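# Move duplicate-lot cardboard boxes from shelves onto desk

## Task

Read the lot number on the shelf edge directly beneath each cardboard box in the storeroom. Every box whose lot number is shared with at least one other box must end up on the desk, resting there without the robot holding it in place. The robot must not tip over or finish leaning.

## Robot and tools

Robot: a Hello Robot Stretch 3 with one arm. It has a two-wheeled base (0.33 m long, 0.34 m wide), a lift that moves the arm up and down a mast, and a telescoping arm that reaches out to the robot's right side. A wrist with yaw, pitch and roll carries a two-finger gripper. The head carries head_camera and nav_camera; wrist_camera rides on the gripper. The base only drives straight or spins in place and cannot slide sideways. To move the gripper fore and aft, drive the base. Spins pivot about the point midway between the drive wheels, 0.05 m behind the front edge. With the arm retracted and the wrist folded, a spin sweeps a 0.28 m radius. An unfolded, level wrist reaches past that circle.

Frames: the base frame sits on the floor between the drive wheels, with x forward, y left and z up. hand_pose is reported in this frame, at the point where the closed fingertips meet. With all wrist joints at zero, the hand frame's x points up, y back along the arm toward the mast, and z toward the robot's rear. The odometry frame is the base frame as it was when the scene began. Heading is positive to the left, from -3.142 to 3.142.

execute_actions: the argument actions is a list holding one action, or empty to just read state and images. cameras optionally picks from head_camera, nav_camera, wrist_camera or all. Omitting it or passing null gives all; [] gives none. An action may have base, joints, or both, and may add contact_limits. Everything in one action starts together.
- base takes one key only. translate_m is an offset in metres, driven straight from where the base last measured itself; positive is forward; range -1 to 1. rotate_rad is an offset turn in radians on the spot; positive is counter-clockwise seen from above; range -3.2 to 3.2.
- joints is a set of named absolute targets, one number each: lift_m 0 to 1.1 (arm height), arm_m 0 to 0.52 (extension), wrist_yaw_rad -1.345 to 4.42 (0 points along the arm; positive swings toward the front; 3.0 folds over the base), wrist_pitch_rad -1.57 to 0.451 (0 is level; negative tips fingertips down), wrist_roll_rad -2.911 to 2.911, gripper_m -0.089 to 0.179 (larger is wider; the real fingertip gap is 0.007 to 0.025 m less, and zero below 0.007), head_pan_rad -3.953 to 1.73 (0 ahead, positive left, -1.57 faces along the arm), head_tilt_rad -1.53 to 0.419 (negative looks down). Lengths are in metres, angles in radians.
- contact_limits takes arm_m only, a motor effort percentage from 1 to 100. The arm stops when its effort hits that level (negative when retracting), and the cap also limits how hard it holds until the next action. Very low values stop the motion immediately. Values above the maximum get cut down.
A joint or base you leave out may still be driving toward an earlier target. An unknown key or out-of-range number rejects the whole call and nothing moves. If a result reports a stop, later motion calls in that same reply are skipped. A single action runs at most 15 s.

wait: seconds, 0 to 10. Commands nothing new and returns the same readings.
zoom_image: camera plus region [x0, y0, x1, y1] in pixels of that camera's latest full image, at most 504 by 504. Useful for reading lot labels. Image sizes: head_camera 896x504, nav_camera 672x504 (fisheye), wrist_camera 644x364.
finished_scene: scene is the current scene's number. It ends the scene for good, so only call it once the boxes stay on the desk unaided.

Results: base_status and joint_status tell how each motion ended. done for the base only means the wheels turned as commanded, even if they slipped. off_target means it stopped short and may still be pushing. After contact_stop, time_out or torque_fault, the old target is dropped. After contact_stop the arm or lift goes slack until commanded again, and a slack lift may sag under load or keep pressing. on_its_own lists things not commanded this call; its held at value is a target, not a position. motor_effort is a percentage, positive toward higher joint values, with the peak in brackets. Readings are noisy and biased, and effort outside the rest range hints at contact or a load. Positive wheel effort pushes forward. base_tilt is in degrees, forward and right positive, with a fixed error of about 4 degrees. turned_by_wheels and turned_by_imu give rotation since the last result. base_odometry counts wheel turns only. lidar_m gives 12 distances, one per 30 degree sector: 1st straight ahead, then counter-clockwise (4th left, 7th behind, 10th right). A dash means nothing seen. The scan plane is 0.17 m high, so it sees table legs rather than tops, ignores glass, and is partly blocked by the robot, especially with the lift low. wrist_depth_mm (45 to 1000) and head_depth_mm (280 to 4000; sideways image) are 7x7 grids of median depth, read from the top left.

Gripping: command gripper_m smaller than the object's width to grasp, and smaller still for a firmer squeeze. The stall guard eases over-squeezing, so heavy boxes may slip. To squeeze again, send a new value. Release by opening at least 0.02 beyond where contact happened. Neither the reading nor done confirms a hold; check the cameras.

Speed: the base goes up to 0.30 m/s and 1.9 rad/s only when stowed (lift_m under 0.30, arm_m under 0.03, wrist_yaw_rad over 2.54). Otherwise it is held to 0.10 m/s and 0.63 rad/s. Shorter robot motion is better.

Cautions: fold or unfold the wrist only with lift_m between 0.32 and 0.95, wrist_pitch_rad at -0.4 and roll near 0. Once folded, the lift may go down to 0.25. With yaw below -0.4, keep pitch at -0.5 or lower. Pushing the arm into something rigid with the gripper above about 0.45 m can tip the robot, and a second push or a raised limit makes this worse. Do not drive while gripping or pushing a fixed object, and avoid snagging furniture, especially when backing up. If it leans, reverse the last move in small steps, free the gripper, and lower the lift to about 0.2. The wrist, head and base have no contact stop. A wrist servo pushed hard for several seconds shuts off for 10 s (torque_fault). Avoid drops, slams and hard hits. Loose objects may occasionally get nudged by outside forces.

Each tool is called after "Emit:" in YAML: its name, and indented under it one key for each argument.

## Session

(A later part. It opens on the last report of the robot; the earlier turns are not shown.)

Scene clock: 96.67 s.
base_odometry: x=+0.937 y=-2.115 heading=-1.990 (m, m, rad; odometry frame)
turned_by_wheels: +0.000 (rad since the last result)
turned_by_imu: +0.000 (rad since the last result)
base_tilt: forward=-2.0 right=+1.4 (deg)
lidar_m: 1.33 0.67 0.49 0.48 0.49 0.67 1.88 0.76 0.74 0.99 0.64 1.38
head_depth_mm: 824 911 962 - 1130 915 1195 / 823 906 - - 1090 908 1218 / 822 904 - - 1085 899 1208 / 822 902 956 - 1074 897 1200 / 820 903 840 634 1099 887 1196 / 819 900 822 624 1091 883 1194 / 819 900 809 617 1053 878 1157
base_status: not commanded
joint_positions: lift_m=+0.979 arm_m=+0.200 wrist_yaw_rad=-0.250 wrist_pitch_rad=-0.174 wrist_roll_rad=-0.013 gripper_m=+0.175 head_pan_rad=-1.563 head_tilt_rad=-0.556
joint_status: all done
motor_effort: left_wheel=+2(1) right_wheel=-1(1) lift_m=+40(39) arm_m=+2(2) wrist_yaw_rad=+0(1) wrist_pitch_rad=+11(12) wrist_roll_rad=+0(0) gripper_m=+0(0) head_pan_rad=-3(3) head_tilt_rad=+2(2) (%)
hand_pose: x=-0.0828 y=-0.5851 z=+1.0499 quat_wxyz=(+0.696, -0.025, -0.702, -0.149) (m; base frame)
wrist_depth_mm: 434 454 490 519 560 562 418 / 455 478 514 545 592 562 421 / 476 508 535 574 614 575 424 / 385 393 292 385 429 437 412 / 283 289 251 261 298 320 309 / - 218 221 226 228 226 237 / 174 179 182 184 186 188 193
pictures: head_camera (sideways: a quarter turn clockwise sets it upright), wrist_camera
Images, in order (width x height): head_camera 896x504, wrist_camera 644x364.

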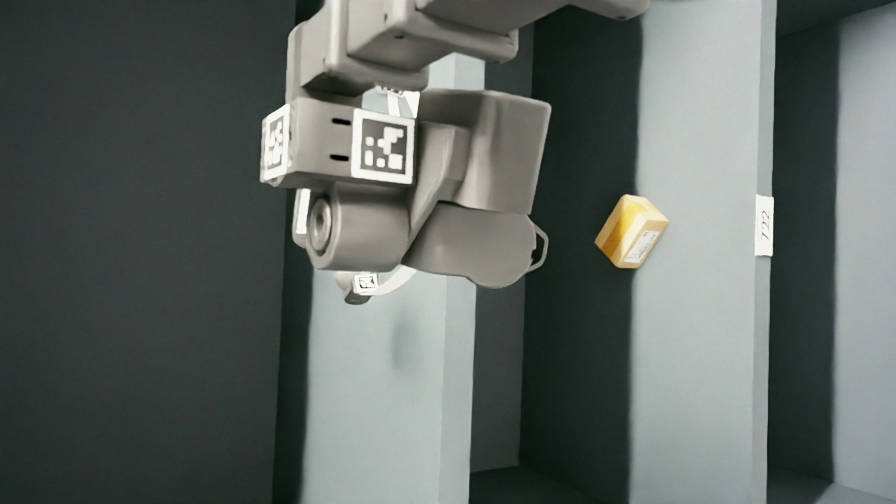

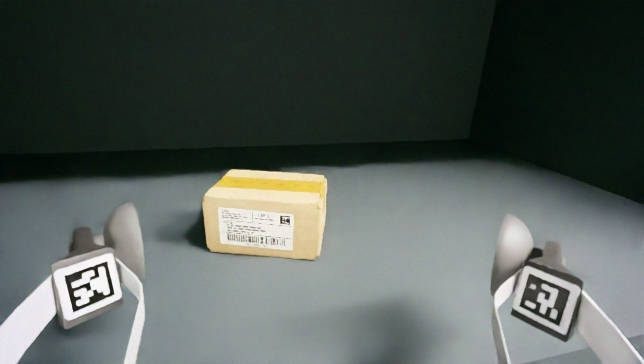

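Emit:
execute_actions:
  actions:
    - {"joints":{"arm_m":0.337,"lift_m":0.95}}
  cameras: ["wrist_camera"]

Emit:
execute_actions:
  actions:
    - {"joints":{"gripper_m":0.07}}
  cameras: []

Emit:
execute_actions:
  actions:
    - {"joints":{"lift_m":0.98}}
  cameras: ["wrist_camera"]

Scene clock: 105.30 s.
base_odometry: x=+0.937 y=-2.115 heading=-1.990 (m, m, rad; odometry frame)
turned_by_wheels: +0.000 (rad since the last result)
turned_by_imu: +0.000 (rad since the last result)
base_tilt: forward=-1.8 right=+1.6 (deg)
lidar_m: 1.33 0.68 0.49 0.48 0.49 0.68 1.88 0.76 0.73 0.99 0.64 1.38
head_depth_mm: 826 907 957 - - 910 1196 / 826 905 - 688 1123 906 1220 / 822 904 - 882 1114 900 1211 / 821 905 - 917 1108 896 1200 / 820 902 833 633 1102 888 1199 / 822 903 821 626 1090 882 1187 / 816 902 810 618 1052 877 1159
base_status: not commanded
joint_positions: lift_m=+0.951 arm_m=+0.337 wrist_yaw_rad=-0.250 wrist_pitch_rad=-0.174 wrist_roll_rad=-0.013 gripper_m=+0.175 head_pan_rad=-1.563 head_tilt_rad=-0.556
joint_status: all done
motor_effort: left_wheel=+1(2) right_wheel=-1(1) lift_m=+13(35) arm_m=+1(2) wrist_yaw_rad=+0(1) wrist_pitch_rad=+11(11) wrist_roll_rad=+1(0) gripper_m=+0(0) head_pan_rad=-4(3) head_tilt_rad=+2(2) (%)
hand_pose: x=-0.0828 y=-0.7222 z=+1.0213 quat_wxyz=(+0.696, -0.026, -0.702, -0.149) (m; base frame)
wrist_depth_mm: 324 338 362 388 412 447 416 / 339 358 382 407 440 476 419 / 358 379 405 435 464 500 426 / 307 315 321 329 341 350 360 / 228 232 134 136 226 257 249 / - 162 105 105 112 181 191 / 141 139 111 107 106 150 147
pictures: wrist_camera
Images, in order (width x height): wrist_camera 644x364.

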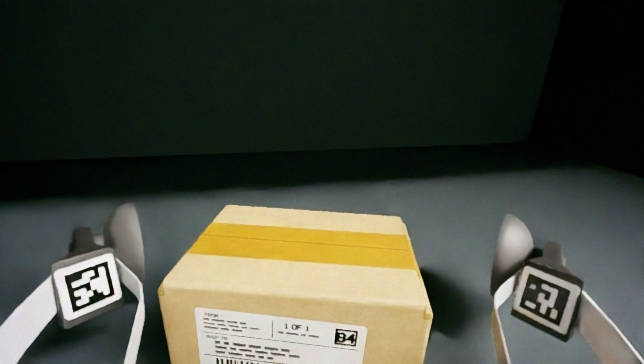

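Scene clock: 106.83 s.
base_odometry: x=+0.937 y=-2.115 heading=-1.990 (m, m, rad; odometry frame)
turned_by_wheels: +0.000 (rad since the last result)
turned_by_imu: +0.000 (rad since the last result)
base_tilt: forward=-1.9 right=+1.3 (deg)
lidar_m: 1.33 0.68 0.49 0.48 0.50 0.68 1.88 0.76 0.73 0.99 0.64 1.38
head_depth_mm: 827 912 957 - - 913 1198 / 827 904 - 689 1126 909 1214 / 825 906 - 880 1121 900 1212 / 821 903 956 917 1110 892 1207 / 820 899 837 633 1102 889 1193 / 822 900 822 626 1089 880 1188 / 819 899 811 618 1046 879 1162
base_status: not commanded
joint_positions: lift_m=+0.951 arm_m=+0.337 wrist_yaw_rad=-0.250 wrist_pitch_rad=-0.174 wrist_roll_rad=-0.013 gripper_m=+0.072 head_pan_rad=-1.563 head_tilt_rad=-0.556
joint_status: all done
motor_effort: left_wheel=+1(2) right_wheel=-1(1) lift_m=+13(13) arm_m=+1(2) wrist_yaw_rad=+0(0) wrist_pitch_rad=+12(11) wrist_roll_rad=+1(1) gripper_m=-32(100) head_pan_rad=-3(3) head_tilt_rad=+2(2) (%)
hand_pose: x=-0.0828 y=-0.7222 z=+1.0214 quat_wxyz=(+0.696, -0.026, -0.702, -0.149) (m; base frame)
wrist_depth_mm: 323 339 363 388 412 444 415 / 339 357 380 408 438 479 421 / 357 379 404 433 459 502 425 / 310 316 323 331 341 351 361 / 222 238 143 136 148 253 248 / 178 - 109 108 107 - 190 / - 144 115 113 111 149 154
pictures: none
No camera images: the call's "cameras" was empty. Leave "cameras" out to get every camera's image.

Scene clock: 107.90 s.
base_odometry: x=+0.937 y=-2.115 heading=-1.990 (m, m, rad; odometry frame)
turned_by_wheels: +0.000 (rad since the last result)
turned_by_imu: +0.000 (rad since the last result)
base_tilt: forward=-2.1 right=+1.4 (deg)
lidar_m: 1.33 0.67 0.49 0.48 0.49 0.67 1.89 0.76 0.73 0.99 0.64 1.38
head_depth_mm: 825 905 - - 1102 914 1192 / 826 893 - 652 1131 909 1218 / 822 888 - 634 1114 900 1211 / 822 903 - 612 1104 895 1206 / 821 904 836 633 1099 887 1196 / 821 898 820 626 1085 884 1186 / 821 901 809 619 1048 877 1156
base_status: not commanded
joint_positions: lift_m=+0.979 arm_m=+0.337 wrist_yaw_rad=-0.250 wrist_pitch_rad=-0.176 wrist_roll_rad=-0.013 gripper_m=+0.076 head_pan_rad=-1.563 head_tilt_rad=-0.556
joint_status: all done
on_its_own: gripper_m is held at +0.077, not at your +0.070, by its stall guard, which is still easing
motor_effort: left_wheel=+1(1) right_wheel=-1(1) lift_m=+41(39) arm_m=+2(2) wrist_yaw_rad=+0(0) wrist_pitch_rad=+12(13) wrist_roll_rad=+1(0) gripper_m=-2(32) head_pan_rad=-3(3) head_tilt_rad=+2(2) (%)
hand_pose: x=-0.0828 y=-0.7220 z=+1.0494 quat_wxyz=(+0.696, -0.025, -0.702, -0.150) (m; base frame)
wrist_depth_mm: 324 341 363 389 415 448 415 / 337 359 383 407 441 480 422 / 358 379 405 435 471 510 422 / 364 384 394 407 418 429 406 / 274 293 148 140 208 309 305 / 215 - 109 108 107 - 235 / - 178 114 112 111 183 190
pictures: wrist_camera
Images, in order (width x height): wrist_camera 644x364.

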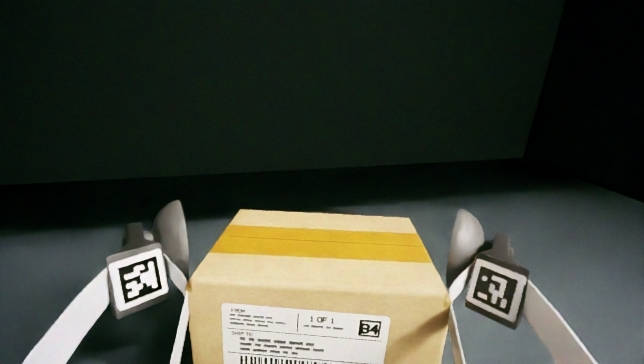

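Emit:
execute_actions:
  actions:
    - {"joints":{"lift_m":0.951}}
  cameras: []

Emit:
execute_actions:
  actions:
    - {"joints":{"gripper_m":0.15}}
  cameras: []

Emit:
execute_actions:
  actions:
    - {"joints":{"arm_m":0.317,"lift_m":0.946}}
  cameras: []

Emit:
execute_actions:
  actions:
    - {"joints":{"gripper_m":0.072}}
  cameras: []

Emit:
execute_actions:
  actions:
    - {"joints":{"lift_m":0.98}}
  cameras: ["wrist_camera"]

Scene clock: 113.97 s.
base_odometry: x=+0.937 y=-2.115 heading=-1.990 (m, m, rad; odometry frame)
turned_by_wheels: +0.000 (rad since the last result)
turned_by_imu: +0.000 (rad since the last result)
base_tilt: forward=-2.0 right=+1.3 (deg)
lidar_m: 1.33 0.67 0.49 0.48 0.49 0.68 1.89 0.76 0.74 0.99 0.64 1.38
head_depth_mm: 825 905 960 - - 910 1201 / 827 907 - 686 1123 908 1222 / 825 905 - 883 1115 899 1217 / 822 903 958 922 1109 896 1203 / 821 901 836 633 1101 889 1197 / 817 900 821 625 1087 883 1191 / 821 903 809 618 1046 875 1164
base_status: not commanded
joint_positions: lift_m=+0.952 arm_m=+0.337 wrist_yaw_rad=-0.250 wrist_pitch_rad=-0.177 wrist_roll_rad=-0.013 gripper_m=+0.089 head_pan_rad=-1.563 head_tilt_rad=-0.556
joint_status: all done
on_its_own: gripper_m is held at +0.087, not at your +0.070, by its stall guard, which is not easing now
motor_effort: left_wheel=+2(1) right_wheel=-1(1) lift_m=+14(34) arm_m=+2(3) wrist_yaw_rad=+1(1) wrist_pitch_rad=+12(13) wrist_roll_rad=+1(0) gripper_m=-23(23) head_pan_rad=-4(4) head_tilt_rad=+2(2) (%)
hand_pose: x=-0.0828 y=-0.7220 z=+1.0216 quat_wxyz=(+0.696, -0.025, -0.702, -0.150) (m; base frame)
wrist_depth_mm: 323 341 360 388 415 447 416 / 339 358 383 411 442 480 422 / 354 379 405 434 464 496 422 / 307 313 321 331 340 348 359 / 222 237 143 136 148 252 249 / 178 - 109 108 107 - 189 / - 144 115 113 111 149 154
pictures: none
No camera images: the call's "cameras" was empty. Leave "cameras" out to get every camera's image.

Scene clock: 115.07 s.
base_odometry: x=+0.937 y=-2.115 heading=-1.990 (m, m, rad; odometry frame)
turned_by_wheels: +0.000 (rad since the last result)
turned_by_imu: +0.000 (rad since the last result)
base_tilt: forward=-2.2 right=+1.3 (deg)
lidar_m: 1.33 0.68 0.50 0.48 0.49 0.67 1.88 0.76 0.73 0.99 0.64 1.38
head_depth_mm: 825 907 956 - - 909 1197 / 825 904 - 687 1122 910 1219 / 820 907 - 880 1119 901 1206 / 823 905 959 920 1107 896 1207 / 820 901 833 631 1102 888 1194 / 821 903 820 625 1085 883 1187 / 820 903 809 618 1050 876 1161
base_status: not commanded
joint_positions: lift_m=+0.952 arm_m=+0.337 wrist_yaw_rad=-0.250 wrist_pitch_rad=-0.175 wrist_roll_rad=-0.013 gripper_m=+0.150 head_pan_rad=-1.563 head_tilt_rad=-0.556
joint_status: all done
motor_effort: left_wheel=+1(2) right_wheel=-1(1) lift_m=+13(12) arm_m=+2(2) wrist_yaw_rad=+1(1) wrist_pitch_rad=+12(13) wrist_roll_rad=+0(0) gripper_m=+0(96) head_pan_rad=-4(3) head_tilt_rad=+2(2) (%)
hand_pose: x=-0.0828 y=-0.7220 z=+1.0219 quat_wxyz=(+0.696, -0.025, -0.702, -0.150) (m; base frame)
wrist_depth_mm: 324 342 361 387 414 449 416 / 337 357 382 409 441 476 420 / 354 378 403 438 466 501 423 / 310 315 322 330 342 351 362 / 222 239 144 137 157 258 249 / 182 - 109 108 108 - 191 / 139 145 115 113 112 147 154
pictures: none
No camera images: the call's "cameras" was empty. Leave "cameras" out to get every camera's image.

Scene clock: 116.10 s.
base_odometry: x=+0.937 y=-2.115 heading=-1.990 (m, m, rad; odometry frame)
turned_by_wheels: +0.000 (rad since the last result)
turned_by_imu: +0.000 (rad since the last result)
base_tilt: forward=-2.0 right=+1.3 (deg)
lidar_m: 1.33 0.68 0.49 0.48 0.49 0.68 1.89 0.76 0.73 0.99 0.64 1.38
head_depth_mm: 825 907 952 - - 889 1197 / 825 908 - 625 1123 903 1217 / 824 905 - 1172 1117 898 1212 / 824 902 957 1170 1114 893 1202 / 819 903 835 632 1093 886 1192 / 822 898 821 626 1089 881 1195 / 821 898 809 618 1045 874 1159
base_status: not commanded
joint_positions: lift_m=+0.947 arm_m=+0.317 wrist_yaw_rad=-0.250 wrist_pitch_rad=-0.175 wrist_roll_rad=-0.013 gripper_m=+0.150 head_pan_rad=-1.563 head_tilt_rad=-0.556
joint_status: all done
motor_effort: left_wheel=+1(1) right_wheel=-1(1) lift_m=+13(12) arm_m=-4(5) wrist_yaw_rad=+1(0) wrist_pitch_rad=+12(12) wrist_roll_rad=+0(1) gripper_m=+0(0) head_pan_rad=-4(3) head_tilt_rad=+2(2) (%)
hand_pose: x=-0.0828 y=-0.7027 z=+1.0171 quat_wxyz=(+0.696, -0.025, -0.702, -0.149) (m; base frame)
wrist_depth_mm: 339 357 380 405 436 468 415 / 357 376 401 430 462 495 421 / 374 395 420 456 485 512 424 / 297 304 309 320 328 336 347 / 215 229 126 128 148 248 240 / 175 - 130 128 129 - 183 / 134 139 136 136 138 141 148
pictures: none
No camera images: the call's "cameras" was empty. Leave "cameras" out to get every camera's image.

Scene clock: 117.37 s.
base_odometry: x=+0.937 y=-2.115 heading=-1.990 (m, m, rad; odometry frame)
turned_by_wheels: +0.000 (rad since the last result)
turned_by_imu: +0.000 (rad since the last result)
base_tilt: forward=-1.9 right=+1.5 (deg)
lidar_m: 1.33 0.68 0.49 0.48 0.49 0.68 1.89 0.76 0.73 0.99 0.64 1.38
head_depth_mm: 823 907 950 - - 894 1194 / 825 903 - 626 1124 908 1217 / 825 902 - 1173 1122 901 1208 / 822 903 958 1170 1103 894 1205 / 821 902 835 633 1100 887 1196 / 823 903 822 626 1086 883 1185 / 819 901 812 616 1048 877 1159
base_status: not commanded
joint_positions: lift_m=+0.947 arm_m=+0.317 wrist_yaw_rad=-0.250 wrist_pitch_rad=-0.175 wrist_roll_rad=-0.013 gripper_m=+0.073 head_pan_rad=-1.563 head_tilt_rad=-0.556
joint_status: all done
motor_effort: left_wheel=+2(2) right_wheel=-1(1) lift_m=+13(13) arm_m=-4(3) wrist_yaw_rad=+0(1) wrist_pitch_rad=+12(12) wrist_roll_rad=+0(0) gripper_m=-16(100) head_pan_rad=-3(3) head_tilt_rad=+2(2) (%)
hand_pose: x=-0.0828 y=-0.7027 z=+1.0171 quat_wxyz=(+0.696, -0.025, -0.702, -0.149) (m; base frame)
wrist_depth_mm: 338 356 379 406 431 470 417 / 355 376 401 428 458 492 420 / 371 394 421 448 485 513 422 / 298 303 309 319 328 337 348 / 214 218 127 128 130 236 240 / 167 176 134 132 131 181 182 / 143 139 139 138 139 146 148
pictures: none
No camera images: the call's "cameras" was empty. Leave "cameras" out to get every camera's image.

Scene clock: 118.47 s.
base_odometry: x=+0.937 y=-2.115 heading=-1.990 (m, m, rad; odometry frame)
turned_by_wheels: +0.000 (rad since the last result)
turned_by_imu: +0.000 (rad since the last result)
base_tilt: forward=-2.1 right=+1.2 (deg)
lidar_m: 1.33 0.68 0.49 0.48 0.49 0.67 1.89 0.76 0.73 0.99 0.64 1.38
head_depth_mm: 826 907 - - 1096 912 1196 / 823 893 - 656 1126 905 1218 / 823 890 - 619 1113 899 1209 / 821 905 - 611 1109 893 1207 / 820 904 835 631 1100 889 1191 / 822 901 822 626 1089 882 1190 / 819 902 809 619 1047 880 1164
base_status: not commanded
joint_positions: lift_m=+0.979 arm_m=+0.317 wrist_yaw_rad=-0.250 wrist_pitch_rad=-0.177 wrist_roll_rad=-0.013 gripper_m=+0.073 head_pan_rad=-1.563 head_tilt_rad=-0.556
joint_status: all done
motor_effort: left_wheel=+1(1) right_wheel=-1(1) lift_m=+40(41) arm_m=-4(3) wrist_yaw_rad=-1(0) wrist_pitch_rad=+13(13) wrist_roll_rad=+0(0) gripper_m=-16(16) head_pan_rad=-3(4) head_tilt_rad=+2(2) (%)
hand_pose: x=-0.0827 y=-0.7025 z=+1.0491 quat_wxyz=(+0.696, -0.024, -0.702, -0.150) (m; base frame)
wrist_depth_mm: 338 359 380 407 434 463 414 / 355 375 401 429 461 500 419 / 374 397 424 457 495 525 426 / 376 385 396 405 416 427 404 / 273 277 127 128 130 300 304 / 213 225 133 132 132 230 233 / 182 177 173 169 172 186 188
pictures: wrist_camera
Images, in order (width x height): wrist_camera 644x364.

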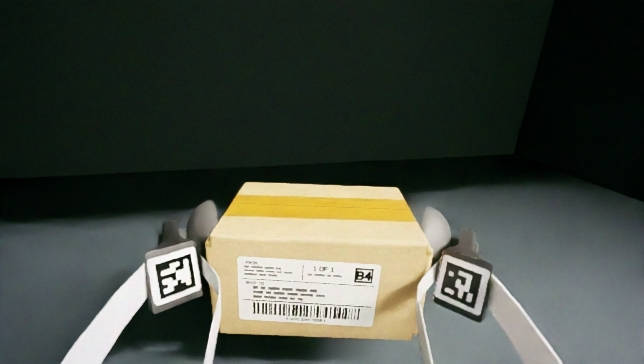

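Emit:
execute_actions:
  actions:
    - {"joints":{"arm_m":0.003}}
  cameras: []

Emit:
execute_actions:
  actions:
    - {"base":{"translate_m":-0.25},"joints":{"lift_m":0.75,"wrist_pitch_rad":-0.4,"wrist_yaw_rad":3.0}}
  cameras: []

Emit:
execute_actions:
  actions:
    - {"base":{"translate_m":-0.7},"joints":{"lift_m":0.28}}
  cameras: ["wrist_camera"]

Emit:
execute_actions:
  actions:
    - {"base":{"translate_m":-1.0}}
  cameras: []

Emit:
execute_actions:
  actions:
    - {"base":{"translate_m":-1.0}}
  cameras: []

Scene clock: 127.57 s.
base_odometry: x=+0.937 y=-2.115 heading=-1.990 (m, m, rad; odometry frame)
turned_by_wheels: +0.000 (rad since the last result)
turned_by_imu: -0.001 (rad since the last result)
base_tilt: forward=-2.0 right=+1.3 (deg)
lidar_m: 1.33 0.68 0.49 0.48 0.50 0.68 1.88 0.76 0.73 0.99 0.64 1.38
head_depth_mm: 827 901 894 631 - - - / 826 904 876 624 - - - / 821 907 862 620 - - - / 823 906 848 625 1144 - - / 819 902 836 633 1098 885 1195 / 822 904 823 627 1089 881 1194 / 818 901 809 617 1046 877 1160
base_status: not commanded
joint_positions: lift_m=+0.979 arm_m=+0.003 wrist_yaw_rad=-0.250 wrist_pitch_rad=-0.178 wrist_roll_rad=-0.013 gripper_m=+0.073 head_pan_rad=-1.563 head_tilt_rad=-0.556
joint_status: all done
motor_effort: left_wheel=+1(1) right_wheel=-1(1) lift_m=+40(40) arm_m=-3(3) wrist_yaw_rad=+1(0) wrist_pitch_rad=+13(13) wrist_roll_rad=+0(0) gripper_m=-17(16) head_pan_rad=-3(3) head_tilt_rad=+2(2) (%)
hand_pose: x=-0.0828 y=-0.3885 z=+1.0489 quat_wxyz=(+0.696, -0.024, -0.702, -0.151) (m; base frame)
wrist_depth_mm: 592 628 665 711 738 558 419 / 620 662 699 749 795 570 421 / 606 642 662 698 707 567 425 / 379 392 401 410 420 433 442 / 288 299 127 128 130 558 482 / 692 810 133 132 131 539 531 / 638 743 692 667 713 636 745
pictures: none
No camera images: the call's "cameras" was empty. Leave "cameras" out to get every camera's image.

Scene clock: 131.40 s.
base_odometry: x=+1.039 y=-1.887 heading=-1.990 (m, m, rad; odometry frame)
turned_by_wheels: +0.000 (rad since the last result)
turned_by_imu: -0.001 (rad since the last result)
base_tilt: forward=-2.1 right=+1.3 (deg)
lidar_m: 1.58 0.68 0.49 0.48 0.49 0.67 1.87 1.30 0.59 0.97 0.84 0.80
head_depth_mm: 724 705 688 619 703 781 1171 / 825 895 848 659 938 856 971 / 824 905 863 648 1115 899 1179 / 823 900 848 640 1106 896 1202 / 822 901 836 634 1100 889 1201 / 819 903 823 626 1090 885 1193 / 818 899 810 620 1084 877 1186
base_status: done
joint_positions: lift_m=+0.751 arm_m=+0.003 wrist_yaw_rad=+2.999 wrist_pitch_rad=-0.425 wrist_roll_rad=-0.013 gripper_m=+0.073 head_pan_rad=-1.563 head_tilt_rad=-0.556
joint_status: all done
motor_effort: left_wheel=+1(5) right_wheel=-1(4) lift_m=+14(35) arm_m=-3(3) wrist_yaw_rad=+2(2) wrist_pitch_rad=+12(13) wrist_roll_rad=+0(1) gripper_m=-17(15) head_pan_rad=-3(3) head_tilt_rad=+2(2) (%)
hand_pose: x=+0.0106 y=+0.0731 z=+0.7618 quat_wxyz=(+0.198, +0.695, +0.101, +0.684) (m; base frame)
wrist_depth_mm: 437 - 463 486 503 520 542 / 475 - 509 529 552 575 604 / 516 535 567 588 617 648 674 / 576 594 605 628 675 737 770 / 646 664 127 128 130 841 897 / 730 746 132 132 131 989 - / 811 877 872 898 903 965 957
pictures: none
No camera images: the call's "cameras" was empty. Leave "cameras" out to get every camera's image.

Scene clock: 138.33 s.
base_odometry: x=+1.324 y=-1.247 heading=-1.990 (m, m, rad; odometry frame)
turned_by_wheels: +0.000 (rad since the last result)
turned_by_imu: -0.004 (rad since the last result)
base_tilt: forward=-2.2 right=+1.3 (deg)
lidar_m: 1.86 0.68 0.49 0.48 0.49 0.67 1.86 0.77 0.72 0.99 0.65 1.40
head_depth_mm: 828 908 888 635 1133 915 1187 / 824 907 875 657 1124 908 1219 / 824 907 864 631 1110 902 1208 / 824 904 848 641 1066 896 1203 / 820 899 837 633 1101 887 1199 / 822 900 824 626 1091 881 1197 / 818 901 812 618 1079 878 1160
base_status: done
joint_positions: lift_m=+0.281 arm_m=+0.003 wrist_yaw_rad=+2.999 wrist_pitch_rad=-0.425 wrist_roll_rad=-0.013 gripper_m=+0.073 head_pan_rad=-1.563 head_tilt_rad=-0.556
joint_status: all done
motor_effort: left_wheel=+2(12) right_wheel=-1(5) lift_m=+13(12) arm_m=-3(3) wrist_yaw_rad=+1(1) wrist_pitch_rad=+12(12) wrist_roll_rad=+0(0) gripper_m=-17(15) head_pan_rad=-3(4) head_tilt_rad=+2(2) (%)
hand_pose: x=+0.0105 y=+0.0730 z=+0.2918 quat_wxyz=(+0.198, +0.695, +0.101, +0.684) (m; base frame)
wrist_depth_mm: 437 - 464 482 502 521 545 / 473 - 512 530 557 577 603 / 518 531 568 592 620 647 675 / 562 582 611 625 666 701 735 / 565 572 127 128 130 608 610 / 481 504 132 132 132 514 516 / - - - 139 413 439 445
pictures: wrist_camera
Images, in order (width x height): wrist_camera 644x364.

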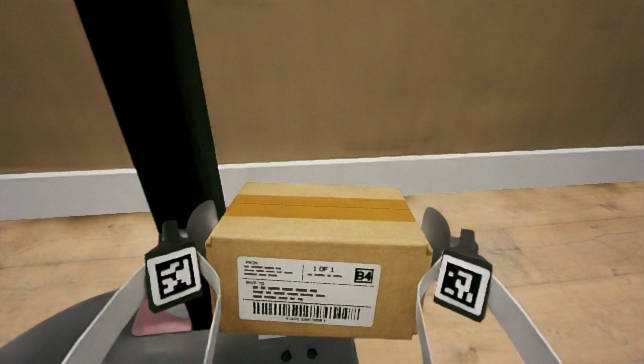

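Scene clock: 143.27 s.
base_odometry: x=+1.730 y=-0.334 heading=-1.989 (m, m, rad; odometry frame)
turned_by_wheels: +0.000 (rad since the last result)
turned_by_imu: -0.005 (rad since the last result)
base_tilt: forward=-2.1 right=+1.2 (deg)
lidar_m: 1.87 0.68 0.49 0.47 0.49 0.66 1.48 1.53 0.68 0.99 0.69 1.40
head_depth_mm: 832 916 893 666 1057 911 1070 / 828 907 876 656 1130 907 1218 / 828 911 862 650 1113 903 1203 / 827 910 760 641 1107 897 1201 / 824 907 784 633 1096 887 1201 / 824 906 822 625 1091 884 1193 / 823 900 810 619 1080 879 1185
base_status: done
joint_positions: lift_m=+0.281 arm_m=+0.003 wrist_yaw_rad=+2.999 wrist_pitch_rad=-0.425 wrist_roll_rad=-0.013 gripper_m=+0.073 head_pan_rad=-1.563 head_tilt_rad=-0.556
joint_status: not commanded
motor_effort: left_wheel=+3(11) right_wheel=-1(6) lift_m=+14(14) arm_m=-3(3) wrist_yaw_rad=+0(1) wrist_pitch_rad=+12(12) wrist_roll_rad=+0(0) gripper_m=-17(16) head_pan_rad=-4(3) head_tilt_rad=+2(2) (%)
hand_pose: x=+0.0105 y=+0.0730 z=+0.2918 quat_wxyz=(+0.198, +0.695, +0.101, +0.684) (m; base frame)
wrist_depth_mm: 431 - 464 482 499 517 540 / 473 - 502 529 548 572 604 / 514 528 565 591 610 644 677 / 560 574 603 621 661 692 731 / 570 575 127 128 130 607 613 / 483 504 132 132 132 512 516 / - - - 139 412 438 443
pictures: none
No camera images: the call's "cameras" was empty. Leave "cameras" out to get every camera's image.

Scene clock: 148.20 s.
base_odometry: x=+2.137 y=+0.580 heading=-1.989 (m, m, rad; odometry frame)
turned_by_wheels: +0.000 (rad since the last result)
turned_by_imu: -0.005 (rad since the last result)
base_tilt: forward=-2.1 right=+1.4 (deg)
lidar_m: 1.87 0.67 0.48 0.46 0.48 0.49 0.47 0.49 0.67 1.78 0.79 0.78
head_depth_mm: 1334 1311 1284 1261 1242 1218 1212 / 1904 1876 1832 1781 1728 1503 1291 / 2881 3069 3093 2404 1907 1533 1294 / 2879 3185 3365 2496 1898 1530 1273 / 2854 3165 3360 2447 1879 1516 1269 / 2841 3160 3326 2445 1851 1498 1265 / 2851 3068 3289 2405 1850 1495 1255
base_status: done
joint_positions: lift_m=+0.281 arm_m=+0.003 wrist_yaw_rad=+2.999 wrist_pitch_rad=-0.425 wrist_roll_rad=-0.013 gripper_m=+0.073 head_pan_rad=-1.563 head_tilt_rad=-0.556
joint_status: not commanded
motor_effort: left_wheel=+4(10) right_wheel=-2(6) lift_m=+14(14) arm_m=-3(3) wrist_yaw_rad=+0(0) wrist_pitch_rad=+12(12) wrist_roll_rad=+0(0) gripper_m=-16(17) head_pan_rad=-3(3) head_tilt_rad=+2(2) (%)
hand_pose: x=+0.0105 y=+0.0730 z=+0.2918 quat_wxyz=(+0.198, +0.695, +0.101, +0.684) (m; base frame)
wrist_depth_mm: 425 - 453 472 492 519 537 / 457 - 495 517 541 566 597 / 504 518 556 569 598 640 670 / 547 570 588 609 660 694 728 / 563 571 127 128 130 612 618 / 486 500 132 132 132 515 516 / - - - 139 412 439 441
pictures: none
No camera images: the call's "cameras" was empty. Leave "cameras" out to get every camera's image.

Emit:
execute_actions:
  actions:
    - {"base":{"rotate_rad":-1.56}}
  cameras: []

Emit:
execute_actions:
  actions:
    - {"base":{"translate_m":1.0}}
  cameras: []

Emit:
execute_actions:
  actions:
    - {"base":{"translate_m":1.0}}
  cameras: []

Emit:
execute_actions:
  actions:
    - {"base":{"rotate_rad":1.48},"joints":{"head_tilt_rad":-0.7}}
  cameras: []

Emit:
execute_actions:
  actions:
    - {"base":{"translate_m":1.0}}
  cameras: []

Emit:
execute_actions:
  actions:
    - {"joints":{"lift_m":0.8}}
  cameras: ["head_camera","nav_camera"]

Scene clock: 159.37 s.
base_odometry: x=+2.137 y=+0.580 heading=+2.734 (m, m, rad; odometry frame)
turned_by_wheels: -1.560 (rad since the last result)
turned_by_imu: -1.549 (rad since the last result)
base_tilt: forward=-2.1 right=+1.4 (deg)
lidar_m: 1.81 0.79 0.78 1.84 0.66 0.48 0.46 0.48 0.49 0.47 0.49 0.67
head_depth_mm: 373 410 455 511 584 683 816 / 372 409 454 510 583 681 813 / 371 408 453 509 582 678 808 / 371 407 452 509 580 676 806 / 371 407 452 508 578 675 803 / 370 406 449 506 578 672 802 / 370 406 450 505 576 670 796
base_status: done
joint_positions: lift_m=+0.281 arm_m=+0.003 wrist_yaw_rad=+2.999 wrist_pitch_rad=-0.425 wrist_roll_rad=-0.013 gripper_m=+0.073 head_pan_rad=-1.563 head_tilt_rad=-0.556
joint_status: not commanded
motor_effort: left_wheel=+2(17) right_wheel=-1(6) lift_m=+14(13) arm_m=-4(4) wrist_yaw_rad=+1(2) wrist_pitch_rad=+12(12) wrist_roll_rad=+0(0) gripper_m=-16(17) head_pan_rad=-3(3) head_tilt_rad=+2(2) (%)
hand_pose: x=+0.0105 y=+0.0730 z=+0.2918 quat_wxyz=(+0.198, +0.695, +0.101, +0.684) (m; base frame)
wrist_depth_mm: 673 - - - - - 636 / 684 - - - - - 699 / 664 842 915 940 964 814 788 / 632 699 710 728 735 752 761 / 564 575 127 128 130 609 615 / 483 501 132 132 132 512 512 / - - - 139 413 436 444
pictures: none
No camera images: the call's "cameras" was empty. Leave "cameras" out to get every camera's image.

Scene clock: 164.30 s.
base_odometry: x=+1.219 y=+0.976 heading=+2.734 (m, m, rad; odometry frame)
turned_by_wheels: +0.000 (rad since the last result)
turned_by_imu: +0.004 (rad since the last result)
base_tilt: forward=-2.2 right=+1.2 (deg)
lidar_m: 1.84 2.03 2.80 0.55 0.57 1.52 1.47 0.67 0.49 0.47 0.49 0.67
head_depth_mm: 371 407 452 508 581 676 809 / 371 407 452 508 580 675 807 / 370 406 451 508 578 673 806 / 370 405 451 506 578 673 805 / 369 405 449 505 577 671 801 / 369 404 449 505 576 670 799 / 368 404 449 504 575 665 794
base_status: done
joint_positions: lift_m=+0.281 arm_m=+0.003 wrist_yaw_rad=+2.999 wrist_pitch_rad=-0.425 wrist_roll_rad=-0.013 gripper_m=+0.073 head_pan_rad=-1.563 head_tilt_rad=-0.556
joint_status: not commanded
motor_effort: left_wheel=+2(16) right_wheel=-1(4) lift_m=+13(13) arm_m=-3(3) wrist_yaw_rad=+1(2) wrist_pitch_rad=+12(12) wrist_roll_rad=+0(0) gripper_m=-16(15) head_pan_rad=-3(3) head_tilt_rad=+2(2) (%)
hand_pose: x=+0.0105 y=+0.0730 z=+0.2918 quat_wxyz=(+0.198, +0.695, +0.101, +0.684) (m; base frame)
wrist_depth_mm: 503 - 541 - - - - / 550 - 587 - - - - / 605 620 662 938 962 981 - / 659 669 695 729 739 758 756 / 570 575 127 128 130 607 619 / 480 500 133 132 132 515 524 / - - - 139 412 438 445
pictures: none
No camera images: the call's "cameras" was empty. Leave "cameras" out to get every camera's image.

Scene clock: 169.33 s.
base_odometry: x=+0.301 y=+1.373 heading=+2.734 (m, m, rad; odometry frame)
turned_by_wheels: +0.000 (rad since the last result)
turned_by_imu: +0.004 (rad since the last result)
base_tilt: forward=-2.0 right=+1.4 (deg)
lidar_m: 1.29 1.20 1.19 3.81 1.42 1.15 1.84 0.67 0.49 0.47 0.49 0.68
head_depth_mm: 373 410 454 511 584 680 810 / 373 409 454 511 582 680 812 / 372 408 454 510 581 677 808 / 363 403 447 500 582 677 809 / 358 393 436 489 559 675 809 / 366 403 447 501 574 675 806 / 367 402 446 502 571 673 804
base_status: done
joint_positions: lift_m=+0.281 arm_m=+0.003 wrist_yaw_rad=+2.999 wrist_pitch_rad=-0.425 wrist_roll_rad=-0.013 gripper_m=+0.073 head_pan_rad=-1.563 head_tilt_rad=-0.556
joint_status: not commanded
motor_effort: left_wheel=+2(16) right_wheel=-1(4) lift_m=+14(14) arm_m=-3(3) wrist_yaw_rad=+0(1) wrist_pitch_rad=+12(12) wrist_roll_rad=+0(1) gripper_m=-16(16) head_pan_rad=-3(3) head_tilt_rad=+2(2) (%)
hand_pose: x=+0.0105 y=+0.0730 z=+0.2918 quat_wxyz=(+0.198, +0.695, +0.101, +0.684) (m; base frame)
wrist_depth_mm: - - - - - - - / - - - - - - - / 881 885 922 955 958 992 - / 685 695 717 730 738 741 762 / 571 570 127 128 130 609 614 / 481 497 132 132 132 517 519 / - - - 139 413 436 443
pictures: none
No camera images: the call's "cameras" was empty. Leave "cameras" out to get every camera's image.

Scene clock: 171.63 s.
base_odometry: x=+0.301 y=+1.373 heading=-2.069 (m, m, rad; odometry frame)
turned_by_wheels: +1.480 (rad since the last result)
turned_by_imu: +1.470 (rad since the last result)
base_tilt: forward=-2.0 right=+1.3 (deg)
lidar_m: 3.74 1.56 1.15 2.48 0.74 0.50 0.47 0.48 0.62 1.29 1.32 1.19
head_depth_mm: 1091 1091 1101 1105 1108 1118 1121 / 1129 1276 1396 1481 1493 1382 1217 / 1118 1265 1444 1685 1668 1398 1206 / 1110 1237 1425 1664 1656 1385 1193 / 1098 1241 1409 1636 1640 1381 1192 / 1094 1221 1394 1622 1627 1372 1185 / 1086 1210 1380 1593 1605 1362 1184
base_status: done
joint_positions: lift_m=+0.281 arm_m=+0.003 wrist_yaw_rad=+2.999 wrist_pitch_rad=-0.425 wrist_roll_rad=-0.013 gripper_m=+0.073 head_pan_rad=-1.563 head_tilt_rad=-0.692
joint_status: all done
motor_effort: left_wheel=-3(13) right_wheel=+1(8) lift_m=+14(13) arm_m=-3(3) wrist_yaw_rad=+1(1) wrist_pitch_rad=+12(12) wrist_roll_rad=+0(0) gripper_m=-17(16) head_pan_rad=-3(3) head_tilt_rad=-3(14) (%)
hand_pose: x=+0.0105 y=+0.0730 z=+0.2918 quat_wxyz=(+0.198, +0.695, +0.101, +0.684) (m; base frame)
wrist_depth_mm: 809 - - - - - - / 800 - - - - - - / 771 897 915 932 975 991 - / 681 695 721 722 740 746 764 / 570 570 127 128 130 609 615 / 477 498 132 132 132 513 513 / - - - 139 413 437 445
pictures: none
No camera images: the call's "cameras" was empty. Leave "cameras" out to get every camera's image.

Scene clock: 176.57 s.
base_odometry: x=-0.178 y=+0.494 heading=-2.069 (m, m, rad; odometry frame)
turned_by_wheels: +0.000 (rad since the last result)
turned_by_imu: +0.004 (rad since the last result)
base_tilt: forward=-2.1 right=+1.5 (deg)
lidar_m: 2.82 1.67 1.15 1.08 1.10 1.57 1.48 1.51 1.29 0.76 0.77 0.77
head_depth_mm: 1062 1200 1376 1614 1702 1417 1221 / 1054 1186 1363 1519 744 1372 1210 / 1044 1174 1247 914 735 1364 1211 / 1039 1168 1184 900 729 1329 1179 / 1026 1160 1163 889 723 1344 1189 / 1020 1145 1148 884 717 1308 1183 / 1015 1134 1135 874 709 1274 1183
base_status: done
joint_positions: lift_m=+0.281 arm_m=+0.003 wrist_yaw_rad=+2.999 wrist_pitch_rad=-0.425 wrist_roll_rad=-0.013 gripper_m=+0.073 head_pan_rad=-1.563 head_tilt_rad=-0.692
joint_status: not commanded
motor_effort: left_wheel=-4(10) right_wheel=+2(6) lift_m=+13(13) arm_m=-4(3) wrist_yaw_rad=+1(0) wrist_pitch_rad=+12(12) wrist_roll_rad=+0(0) gripper_m=-16(17) head_pan_rad=-3(3) head_tilt_rad=-3(3) (%)
hand_pose: x=+0.0104 y=+0.0730 z=+0.2918 quat_wxyz=(+0.198, +0.695, +0.101, +0.684) (m; base frame)
wrist_depth_mm: - - - - - - - / - - - - - - - / 885 894 913 959 966 986 - / 688 696 728 730 740 750 758 / 570 576 127 128 131 613 616 / 480 507 132 132 132 512 516 / - - - 140 415 439 444
pictures: none
No camera images: the call's "cameras" was empty. Leave "cameras" out to get every camera's image.

Scene clock: 182.13 s.
base_odometry: x=-0.178 y=+0.494 heading=-2.069 (m, m, rad; odometry frame)
turned_by_wheels: +0.000 (rad since the last result)
turned_by_imu: -0.001 (rad since the last result)
base_tilt: forward=-2.2 right=+1.4 (deg)
lidar_m: 2.82 1.67 1.15 1.08 1.10 1.57 1.48 1.51 1.29 0.76 0.77 0.78
head_depth_mm: 1067 1199 1379 1615 1693 1412 - / 1058 1184 1366 1521 740 1381 - / 1042 1180 1254 908 735 1378 - / 1036 1169 1179 901 728 1323 - / 1031 1151 1164 889 719 1354 - / 1021 1147 1152 884 716 1322 1204 / 1017 1134 1135 877 712 1283 1177
base_status: not commanded
joint_positions: lift_m=+0.799 arm_m=+0.003 wrist_yaw_rad=+2.999 wrist_pitch_rad=-0.425 wrist_roll_rad=-0.013 gripper_m=+0.073 head_pan_rad=-1.563 head_tilt_rad=-0.692
joint_status: all done
motor_effort: left_wheel=-3(4) right_wheel=+1(2) lift_m=+41(42) arm_m=-3(3) wrist_yaw_rad=+1(1) wrist_pitch_rad=+12(12) wrist_roll_rad=+1(0) gripper_m=-16(16) head_pan_rad=-3(3) head_tilt_rad=-3(2) (%)
hand_pose: x=+0.0104 y=+0.0730 z=+0.8104 quat_wxyz=(+0.198, +0.695, +0.101, +0.684) (m; base frame)
wrist_depth_mm: - - - - - - - / - - - - - - - / - - - - - - - / - - - - - - - / - - 127 128 130 - - / - - 132 132 132 - - / 968 970 927 950 936 - -
pictures: head_camera (sideways: a quarter turn clockwise sets it upright), nav_camera (sideways: a quarter turn counterclockwise sets it upright)
Images, in order (width x height): head_camera 896x504, nav_camera 672x504.

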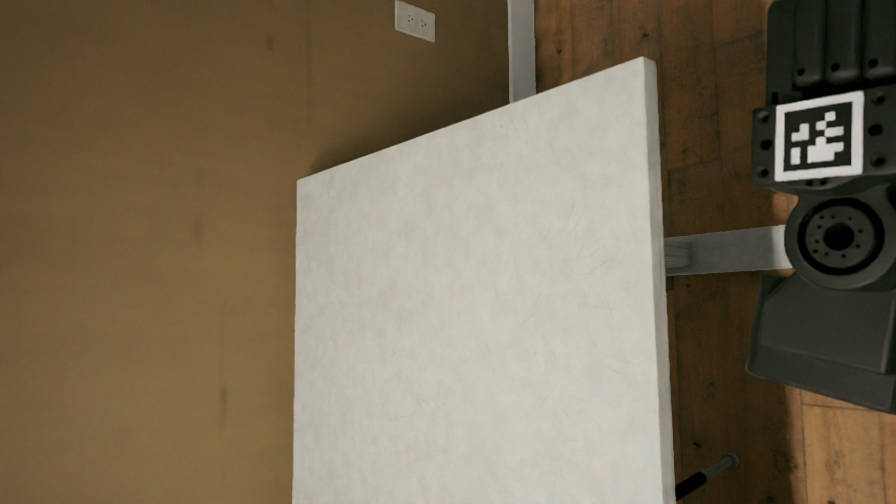

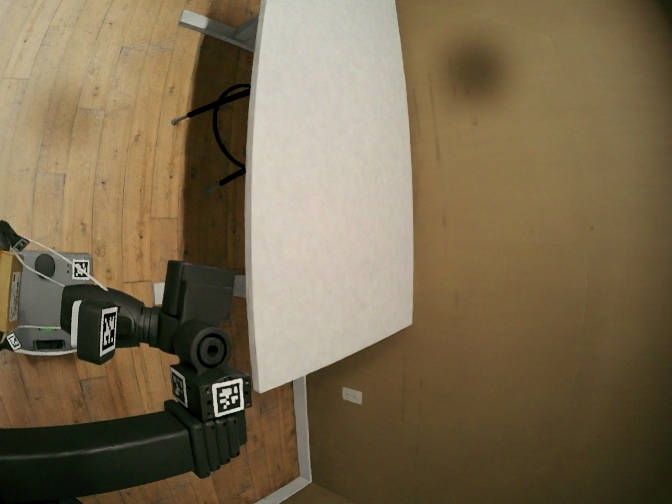

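Emit:
execute_actions:
  actions:
    - {"base":{"translate_m":0.2},"joints":{"wrist_yaw_rad":0.0,"wrist_pitch_rad":-0.145,"arm_m":0.25}}
  cameras: []

Emit:
execute_actions:
  actions:
    - {"joints":{"lift_m":0.69}}
  cameras: []

Scene clock: 190.20 s.
base_odometry: x=-0.273 y=+0.319 heading=-2.069 (m, m, rad; odometry frame)
turned_by_wheels: +0.000 (rad since the last result)
turned_by_imu: +0.000 (rad since the last result)
base_tilt: forward=-2.1 right=+1.3 (deg)
lidar_m: 2.62 1.69 1.17 1.10 1.12 1.78 1.68 1.71 0.80 0.70 0.63 1.15
head_depth_mm: 1048 1183 1323 927 767 - - / 1043 1170 1208 982 - 1340 1175 / 1034 1158 1193 980 696 1335 1208 / 1023 1157 1176 - 693 1330 1196 / 1015 1140 1162 860 723 1330 1190 / 1005 1130 1145 883 716 1287 1186 / 999 1118 1127 873 711 1067 1178
base_status: done
joint_positions: lift_m=+0.799 arm_m=+0.250 wrist_yaw_rad=+0.002 wrist_pitch_rad=-0.180 wrist_roll_rad=-0.013 gripper_m=+0.073 head_pan_rad=-1.563 head_tilt_rad=-0.692
joint_status: all done
motor_effort: left_wheel=-4(5) right_wheel=+1(5) lift_m=+41(40) arm_m=+2(2) wrist_yaw_rad=+0(2) wrist_pitch_rad=+16(16) wrist_roll_rad=+1(0) gripper_m=-16(16) head_pan_rad=-4(3) head_tilt_rad=-3(3) (%)
hand_pose: x=-0.0211 y=-0.6425 z=+0.8685 quat_wxyz=(+0.709, +0.065, -0.699, -0.063) (m; base frame)
wrist_depth_mm: 616 625 647 648 667 693 692 / 649 655 680 694 706 728 754 / 684 705 717 738 744 768 789 / 607 623 629 655 670 807 851 / 440 448 127 128 130 484 895 / 347 363 133 132 132 377 375 / 288 286 278 273 278 298 304
pictures: none
No camera images: the call's "cameras" was empty. Leave "cameras" out to get every camera's image.

Scene clock: 192.03 s.
base_odometry: x=-0.273 y=+0.319 heading=-2.069 (m, m, rad; odometry frame)
turned_by_wheels: +0.000 (rad since the last result)
turned_by_imu: +0.000 (rad since the last result)
base_tilt: forward=-2.0 right=+1.4 (deg)
lidar_m: 2.63 1.69 1.17 1.10 1.12 1.78 1.68 1.71 0.80 0.70 0.63 1.16
head_depth_mm: 1051 1180 1326 925 745 1355 1226 / 1043 1170 1206 916 761 1319 - / 1031 1161 1190 908 - 1342 1202 / 1023 1154 1179 933 - 1351 1197 / 1015 1139 1160 894 724 1317 1194 / 1006 1132 1151 884 717 1281 1184 / 996 1121 1131 877 710 1063 1175
base_status: not commanded
joint_positions: lift_m=+0.691 arm_m=+0.250 wrist_yaw_rad=+0.002 wrist_pitch_rad=-0.179 wrist_roll_rad=-0.013 gripper_m=+0.073 head_pan_rad=-1.563 head_tilt_rad=-0.692
joint_status: all done
motor_effort: left_wheel=-3(3) right_wheel=+2(1) lift_m=+13(36) arm_m=+2(2) wrist_yaw_rad=+0(0) wrist_pitch_rad=+16(16) wrist_roll_rad=+0(0) gripper_m=-16(16) head_pan_rad=-4(3) head_tilt_rad=-3(2) (%)
hand_pose: x=-0.0211 y=-0.6425 z=+0.7599 quat_wxyz=(+0.709, +0.065, -0.699, -0.063) (m; base frame)
wrist_depth_mm: 616 629 642 655 671 683 689 / 645 656 679 692 709 722 748 / 531 549 575 605 628 747 792 / 328 338 344 356 363 374 385 / 238 243 127 128 131 262 267 / 187 197 133 132 132 202 204 / 159 155 151 148 151 162 165
pictures: none
No camera images: the call's "cameras" was empty. Leave "cameras" out to get every camera's image.

Emit:
execute_actions:
  actions:
    - {"joints":{"lift_m":0.678}}
  cameras: []

Emit:
execute_actions:
  actions:
    - {"joints":{"gripper_m":0.15}}
  cameras: []

Emit:
execute_actions:
  actions:
    - {"joints":{"arm_m":0.003,"lift_m":0.78}}
  cameras: ["head_camera"]

Scene clock: 199.53 s.
base_odometry: x=-0.273 y=+0.319 heading=-2.069 (m, m, rad; odometry frame)
turned_by_wheels: +0.000 (rad since the last result)
turned_by_imu: +0.000 (rad since the last result)
base_tilt: forward=-2.2 right=+1.4 (deg)
lidar_m: 2.63 1.70 1.17 1.10 1.12 1.79 1.67 1.71 0.80 0.70 0.63 1.16
head_depth_mm: 1051 1185 1324 922 747 1360 1224 / 1040 1171 1207 917 745 995 - / 1033 1159 1191 911 - 1365 1204 / 1026 1150 1175 901 - 1348 1201 / 1015 1140 1162 891 721 1322 1194 / 1008 1129 1148 883 717 1292 1187 / 1001 1124 1128 876 712 1066 1184
base_status: not commanded
joint_positions: lift_m=+0.679 arm_m=+0.250 wrist_yaw_rad=+0.002 wrist_pitch_rad=-0.179 wrist_roll_rad=-0.013 gripper_m=+0.073 head_pan_rad=-1.563 head_tilt_rad=-0.692
joint_status: all done
motor_effort: left_wheel=-3(3) right_wheel=+1(1) lift_m=+14(15) arm_m=+2(2) wrist_yaw_rad=+0(1) wrist_pitch_rad=+16(16) wrist_roll_rad=+0(1) gripper_m=-16(16) head_pan_rad=-3(3) head_tilt_rad=-2(3) (%)
hand_pose: x=-0.0211 y=-0.6425 z=+0.7479 quat_wxyz=(+0.709, +0.065, -0.699, -0.063) (m; base frame)
wrist_depth_mm: 613 627 635 651 659 680 695 / 652 667 679 693 713 723 738 / 481 499 522 541 562 594 792 / 299 304 314 320 331 339 349 / 216 221 127 128 130 238 242 / 170 179 133 132 132 183 185 / 145 141 139 139 141 148 150
pictures: none
No camera images: the call's "cameras" was empty. Leave "cameras" out to get every camera's image.

Scene clock: 200.80 s.
base_odometry: x=-0.273 y=+0.319 heading=-2.069 (m, m, rad; odometry frame)
turned_by_wheels: +0.000 (rad since the last result)
turned_by_imu: +0.000 (rad since the last result)
base_tilt: forward=-2.1 right=+1.4 (deg)
lidar_m: 2.63 1.69 1.16 1.10 1.12 1.78 1.68 1.71 0.80 0.70 0.63 1.15
head_depth_mm: 1047 1181 1323 922 746 1351 1223 / 1038 1172 1207 918 743 997 - / 1031 1163 1188 911 - 1364 1205 / 1026 1152 1176 907 - 1359 1198 / 1017 1142 1159 892 722 1320 1193 / 1007 1132 1157 883 716 1285 1184 / 999 1122 1137 875 712 1064 1174
base_status: not commanded
joint_positions: lift_m=+0.679 arm_m=+0.250 wrist_yaw_rad=+0.002 wrist_pitch_rad=-0.171 wrist_roll_rad=-0.013 gripper_m=+0.150 head_pan_rad=-1.563 head_tilt_rad=-0.692
joint_status: all done
motor_effort: left_wheel=-4(4) right_wheel=+1(1) lift_m=+14(13) arm_m=+1(2) wrist_yaw_rad=-1(1) wrist_pitch_rad=+12(16) wrist_roll_rad=+0(1) gripper_m=+0(99) head_pan_rad=-3(3) head_tilt_rad=-3(2) (%)
hand_pose: x=-0.0211 y=-0.6431 z=+0.7501 quat_wxyz=(+0.710, +0.061, -0.699, -0.060) (m; base frame)
wrist_depth_mm: 618 627 642 656 667 681 697 / 649 653 674 693 700 721 750 / 504 525 547 572 595 740 799 / 309 317 325 332 342 351 363 / 222 239 142 135 156 259 248 / 181 - 134 131 133 - 188 / 137 144 140 139 141 146 153
pictures: none
No camera images: the call's "cameras" was empty. Leave "cameras" out to get every camera's image.

Scene clock: 203.83 s.
base_odometry: x=-0.273 y=+0.319 heading=-2.069 (m, m, rad; odometry frame)
turned_by_wheels: +0.000 (rad since the last result)
turned_by_imu: +0.000 (rad since the last result)
base_tilt: forward=-2.0 right=+1.4 (deg)
lidar_m: 2.63 1.69 1.17 1.10 1.12 1.78 1.68 1.71 0.80 0.70 0.63 1.16
head_depth_mm: 1051 1184 1332 927 747 1361 - / 1038 1169 1209 913 741 1341 - / 1034 1160 1194 908 753 1307 - / 1023 1151 1177 899 727 - - / 1016 1142 1163 890 740 1317 1187 / 1009 1128 1146 884 718 1279 1187 / 1004 1122 1138 874 714 1065 1178
base_status: not commanded
joint_positions: lift_m=+0.779 arm_m=+0.003 wrist_yaw_rad=+0.000 wrist_pitch_rad=-0.169 wrist_roll_rad=-0.013 gripper_m=+0.150 head_pan_rad=-1.563 head_tilt_rad=-0.692
joint_status: all done
motor_effort: left_wheel=-3(3) right_wheel=+1(2) lift_m=+40(40) arm_m=-3(2) wrist_yaw_rad=+1(1) wrist_pitch_rad=+11(12) wrist_roll_rad=+0(1) gripper_m=+1(0) head_pan_rad=-3(3) head_tilt_rad=-2(3) (%)
hand_pose: x=-0.0214 y=-0.3968 z=+0.8513 quat_wxyz=(+0.710, +0.060, -0.700, -0.059) (m; base frame)
wrist_depth_mm: 828 844 879 878 914 926 943 / 870 892 919 926 976 963 - / 918 928 956 970 - - - / 576 597 606 623 642 806 - / 417 447 433 403 446 486 - / 338 - 332 338 342 - 355 / 266 267 272 275 278 271 286
pictures: head_camera (sideways: a quarter turn clockwise sets it upright)
Images, in order (width x height): head_camera 896x504.

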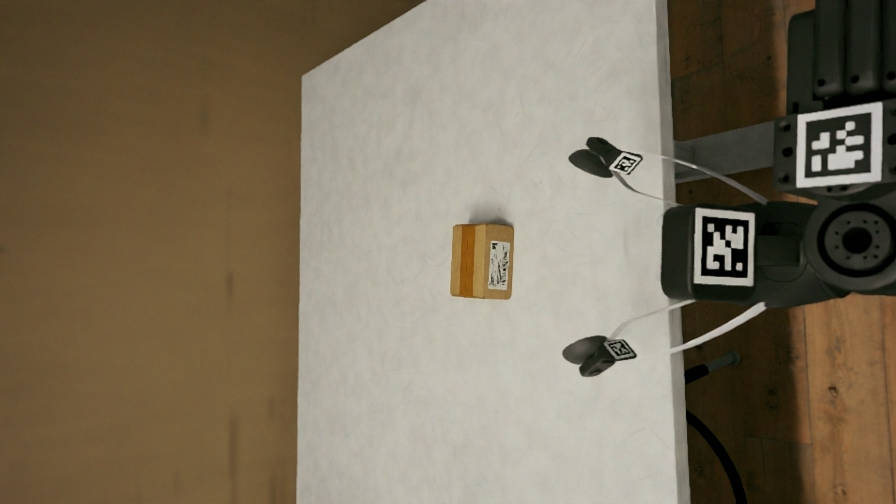

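Emit:
execute_actions:
  actions:
    - {"base":{"rotate_rad":0.1},"joints":{"wrist_pitch_rad":-0.4,"wrist_yaw_rad":3.0,"gripper_m":0.05,"head_pan_rad":0,"head_tilt_rad":-0.45}}
  cameras: []

Emit:
execute_actions:
  actions:
    - {"base":{"translate_m":1.0},"joints":{"lift_m":0.28}}
  cameras: ["head_camera"]

Emit:
zoom_image:
  camera: "head_camera"
  region: [200, 0, 600, 504]

Scene clock: 215.60 s.
base_odometry: x=-0.273 y=+0.319 heading=-1.970 (m, m, rad; odometry frame)
turned_by_wheels: +0.100 (rad since the last result)
turned_by_imu: +0.099 (rad since the last result)
base_tilt: forward=-2.0 right=+1.5 (deg)
lidar_m: 2.63 1.52 1.14 1.10 1.15 1.72 1.68 1.66 0.80 0.70 0.63 1.16
head_depth_mm: 2586 2889 3153 3032 2027 1689 1350 / 2659 2824 3008 2930 2177 1695 1371 / 2664 2871 3137 2958 2164 1685 1366 / 2623 2874 3030 2954 2138 1658 1359 / 2593 2805 2837 2884 2132 1647 1345 / 2669 2863 3060 2904 2112 1633 1347 / 2636 2809 3114 2881 2082 1626 1346
base_status: done
joint_positions: lift_m=+0.779 arm_m=+0.003 wrist_yaw_rad=+2.998 wrist_pitch_rad=-0.414 wrist_roll_rad=-0.013 gripper_m=+0.050 head_pan_rad=-0.007 head_tilt_rad=-0.458
joint_status: all done
motor_effort: left_wheel=-4(10) right_wheel=+2(4) lift_m=+39(40) arm_m=-3(4) wrist_yaw_rad=+0(3) wrist_pitch_rad=+7(8) wrist_roll_rad=+0(0) gripper_m=+0(97) head_pan_rad=+3(43) head_tilt_rad=+3(15) (%)
hand_pose: x=+0.0109 y=+0.0743 z=+0.7929 quat_wxyz=(+0.194, +0.696, +0.097, +0.685) (m; base frame)
wrist_depth_mm: - - - - - - - / - - - - - - - / - - - - - - - / - - - - - - - / - - - - - - - / - - - - - - - / 952 940 980 979 984 - -
pictures: none
No camera images: the call's "cameras" was empty. Leave "cameras" out to get every camera's image.

Scene clock: 223.73 s.
base_odometry: x=-0.662 y=-0.603 heading=-1.970 (m, m, rad; odometry frame)
turned_by_wheels: +0.000 (rad since the last result)
turned_by_imu: +0.003 (rad since the last result)
base_tilt: forward=-2.1 right=+1.2 (deg)
lidar_m: 1.62 1.48 1.11 1.07 1.12 1.57 2.68 0.84 0.93 0.77 1.28 1.76
head_depth_mm: 1734 1932 2086 2039 2027 1707 1389 / 1765 1925 2105 2190 2056 1688 1388 / 1752 1907 2108 2142 2026 1688 1362 / 1729 1887 2096 2129 2013 1668 1359 / 1520 1727 1876 1829 1982 1638 1350 / 1724 1894 2084 2064 1998 1633 1350 / 1771 1893 2090 2290 1992 1627 1346
base_status: done
joint_positions: lift_m=+0.281 arm_m=+0.003 wrist_yaw_rad=+2.999 wrist_pitch_rad=-0.416 wrist_roll_rad=-0.013 gripper_m=+0.050 head_pan_rad=-0.007 head_tilt_rad=-0.457
joint_status: all done
motor_effort: left_wheel=-4(10) right_wheel=+2(6) lift_m=+13(34) arm_m=-3(3) wrist_yaw_rad=+0(2) wrist_pitch_rad=+8(8) wrist_roll_rad=+0(0) gripper_m=+0(0) head_pan_rad=+3(3) head_tilt_rad=+2(2) (%)
hand_pose: x=+0.0106 y=+0.0741 z=+0.2938 quat_wxyz=(+0.195, +0.696, +0.098, +0.685) (m; base frame)
wrist_depth_mm: 978 - - - - - - / - - - - - - - / 910 919 957 965 979 - - / 703 711 730 746 747 771 780 / 573 574 - 605 630 618 621 / 486 505 - 518 505 517 519 / - - - - 434 444 443
pictures: head_camera (sideways: a quarter turn clockwise sets it upright)
Images, in order (width x height): head_camera 896x504.

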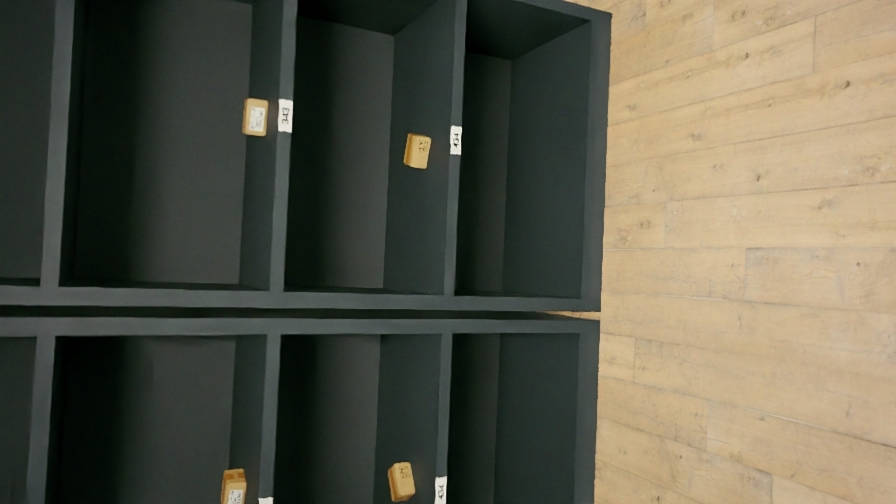

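Region (200, 0, 600, 504) of head_camera's 896x504 image, scaled by 1.000; it fills the left 400 columns of this view, and the rest is white.

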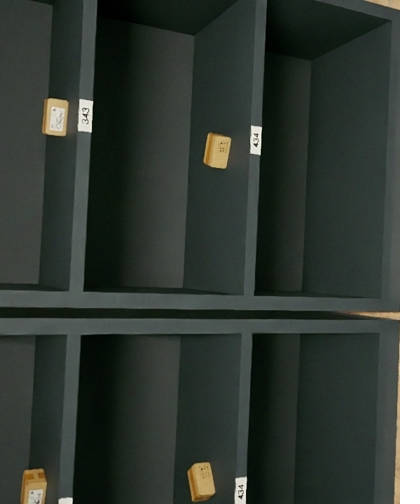

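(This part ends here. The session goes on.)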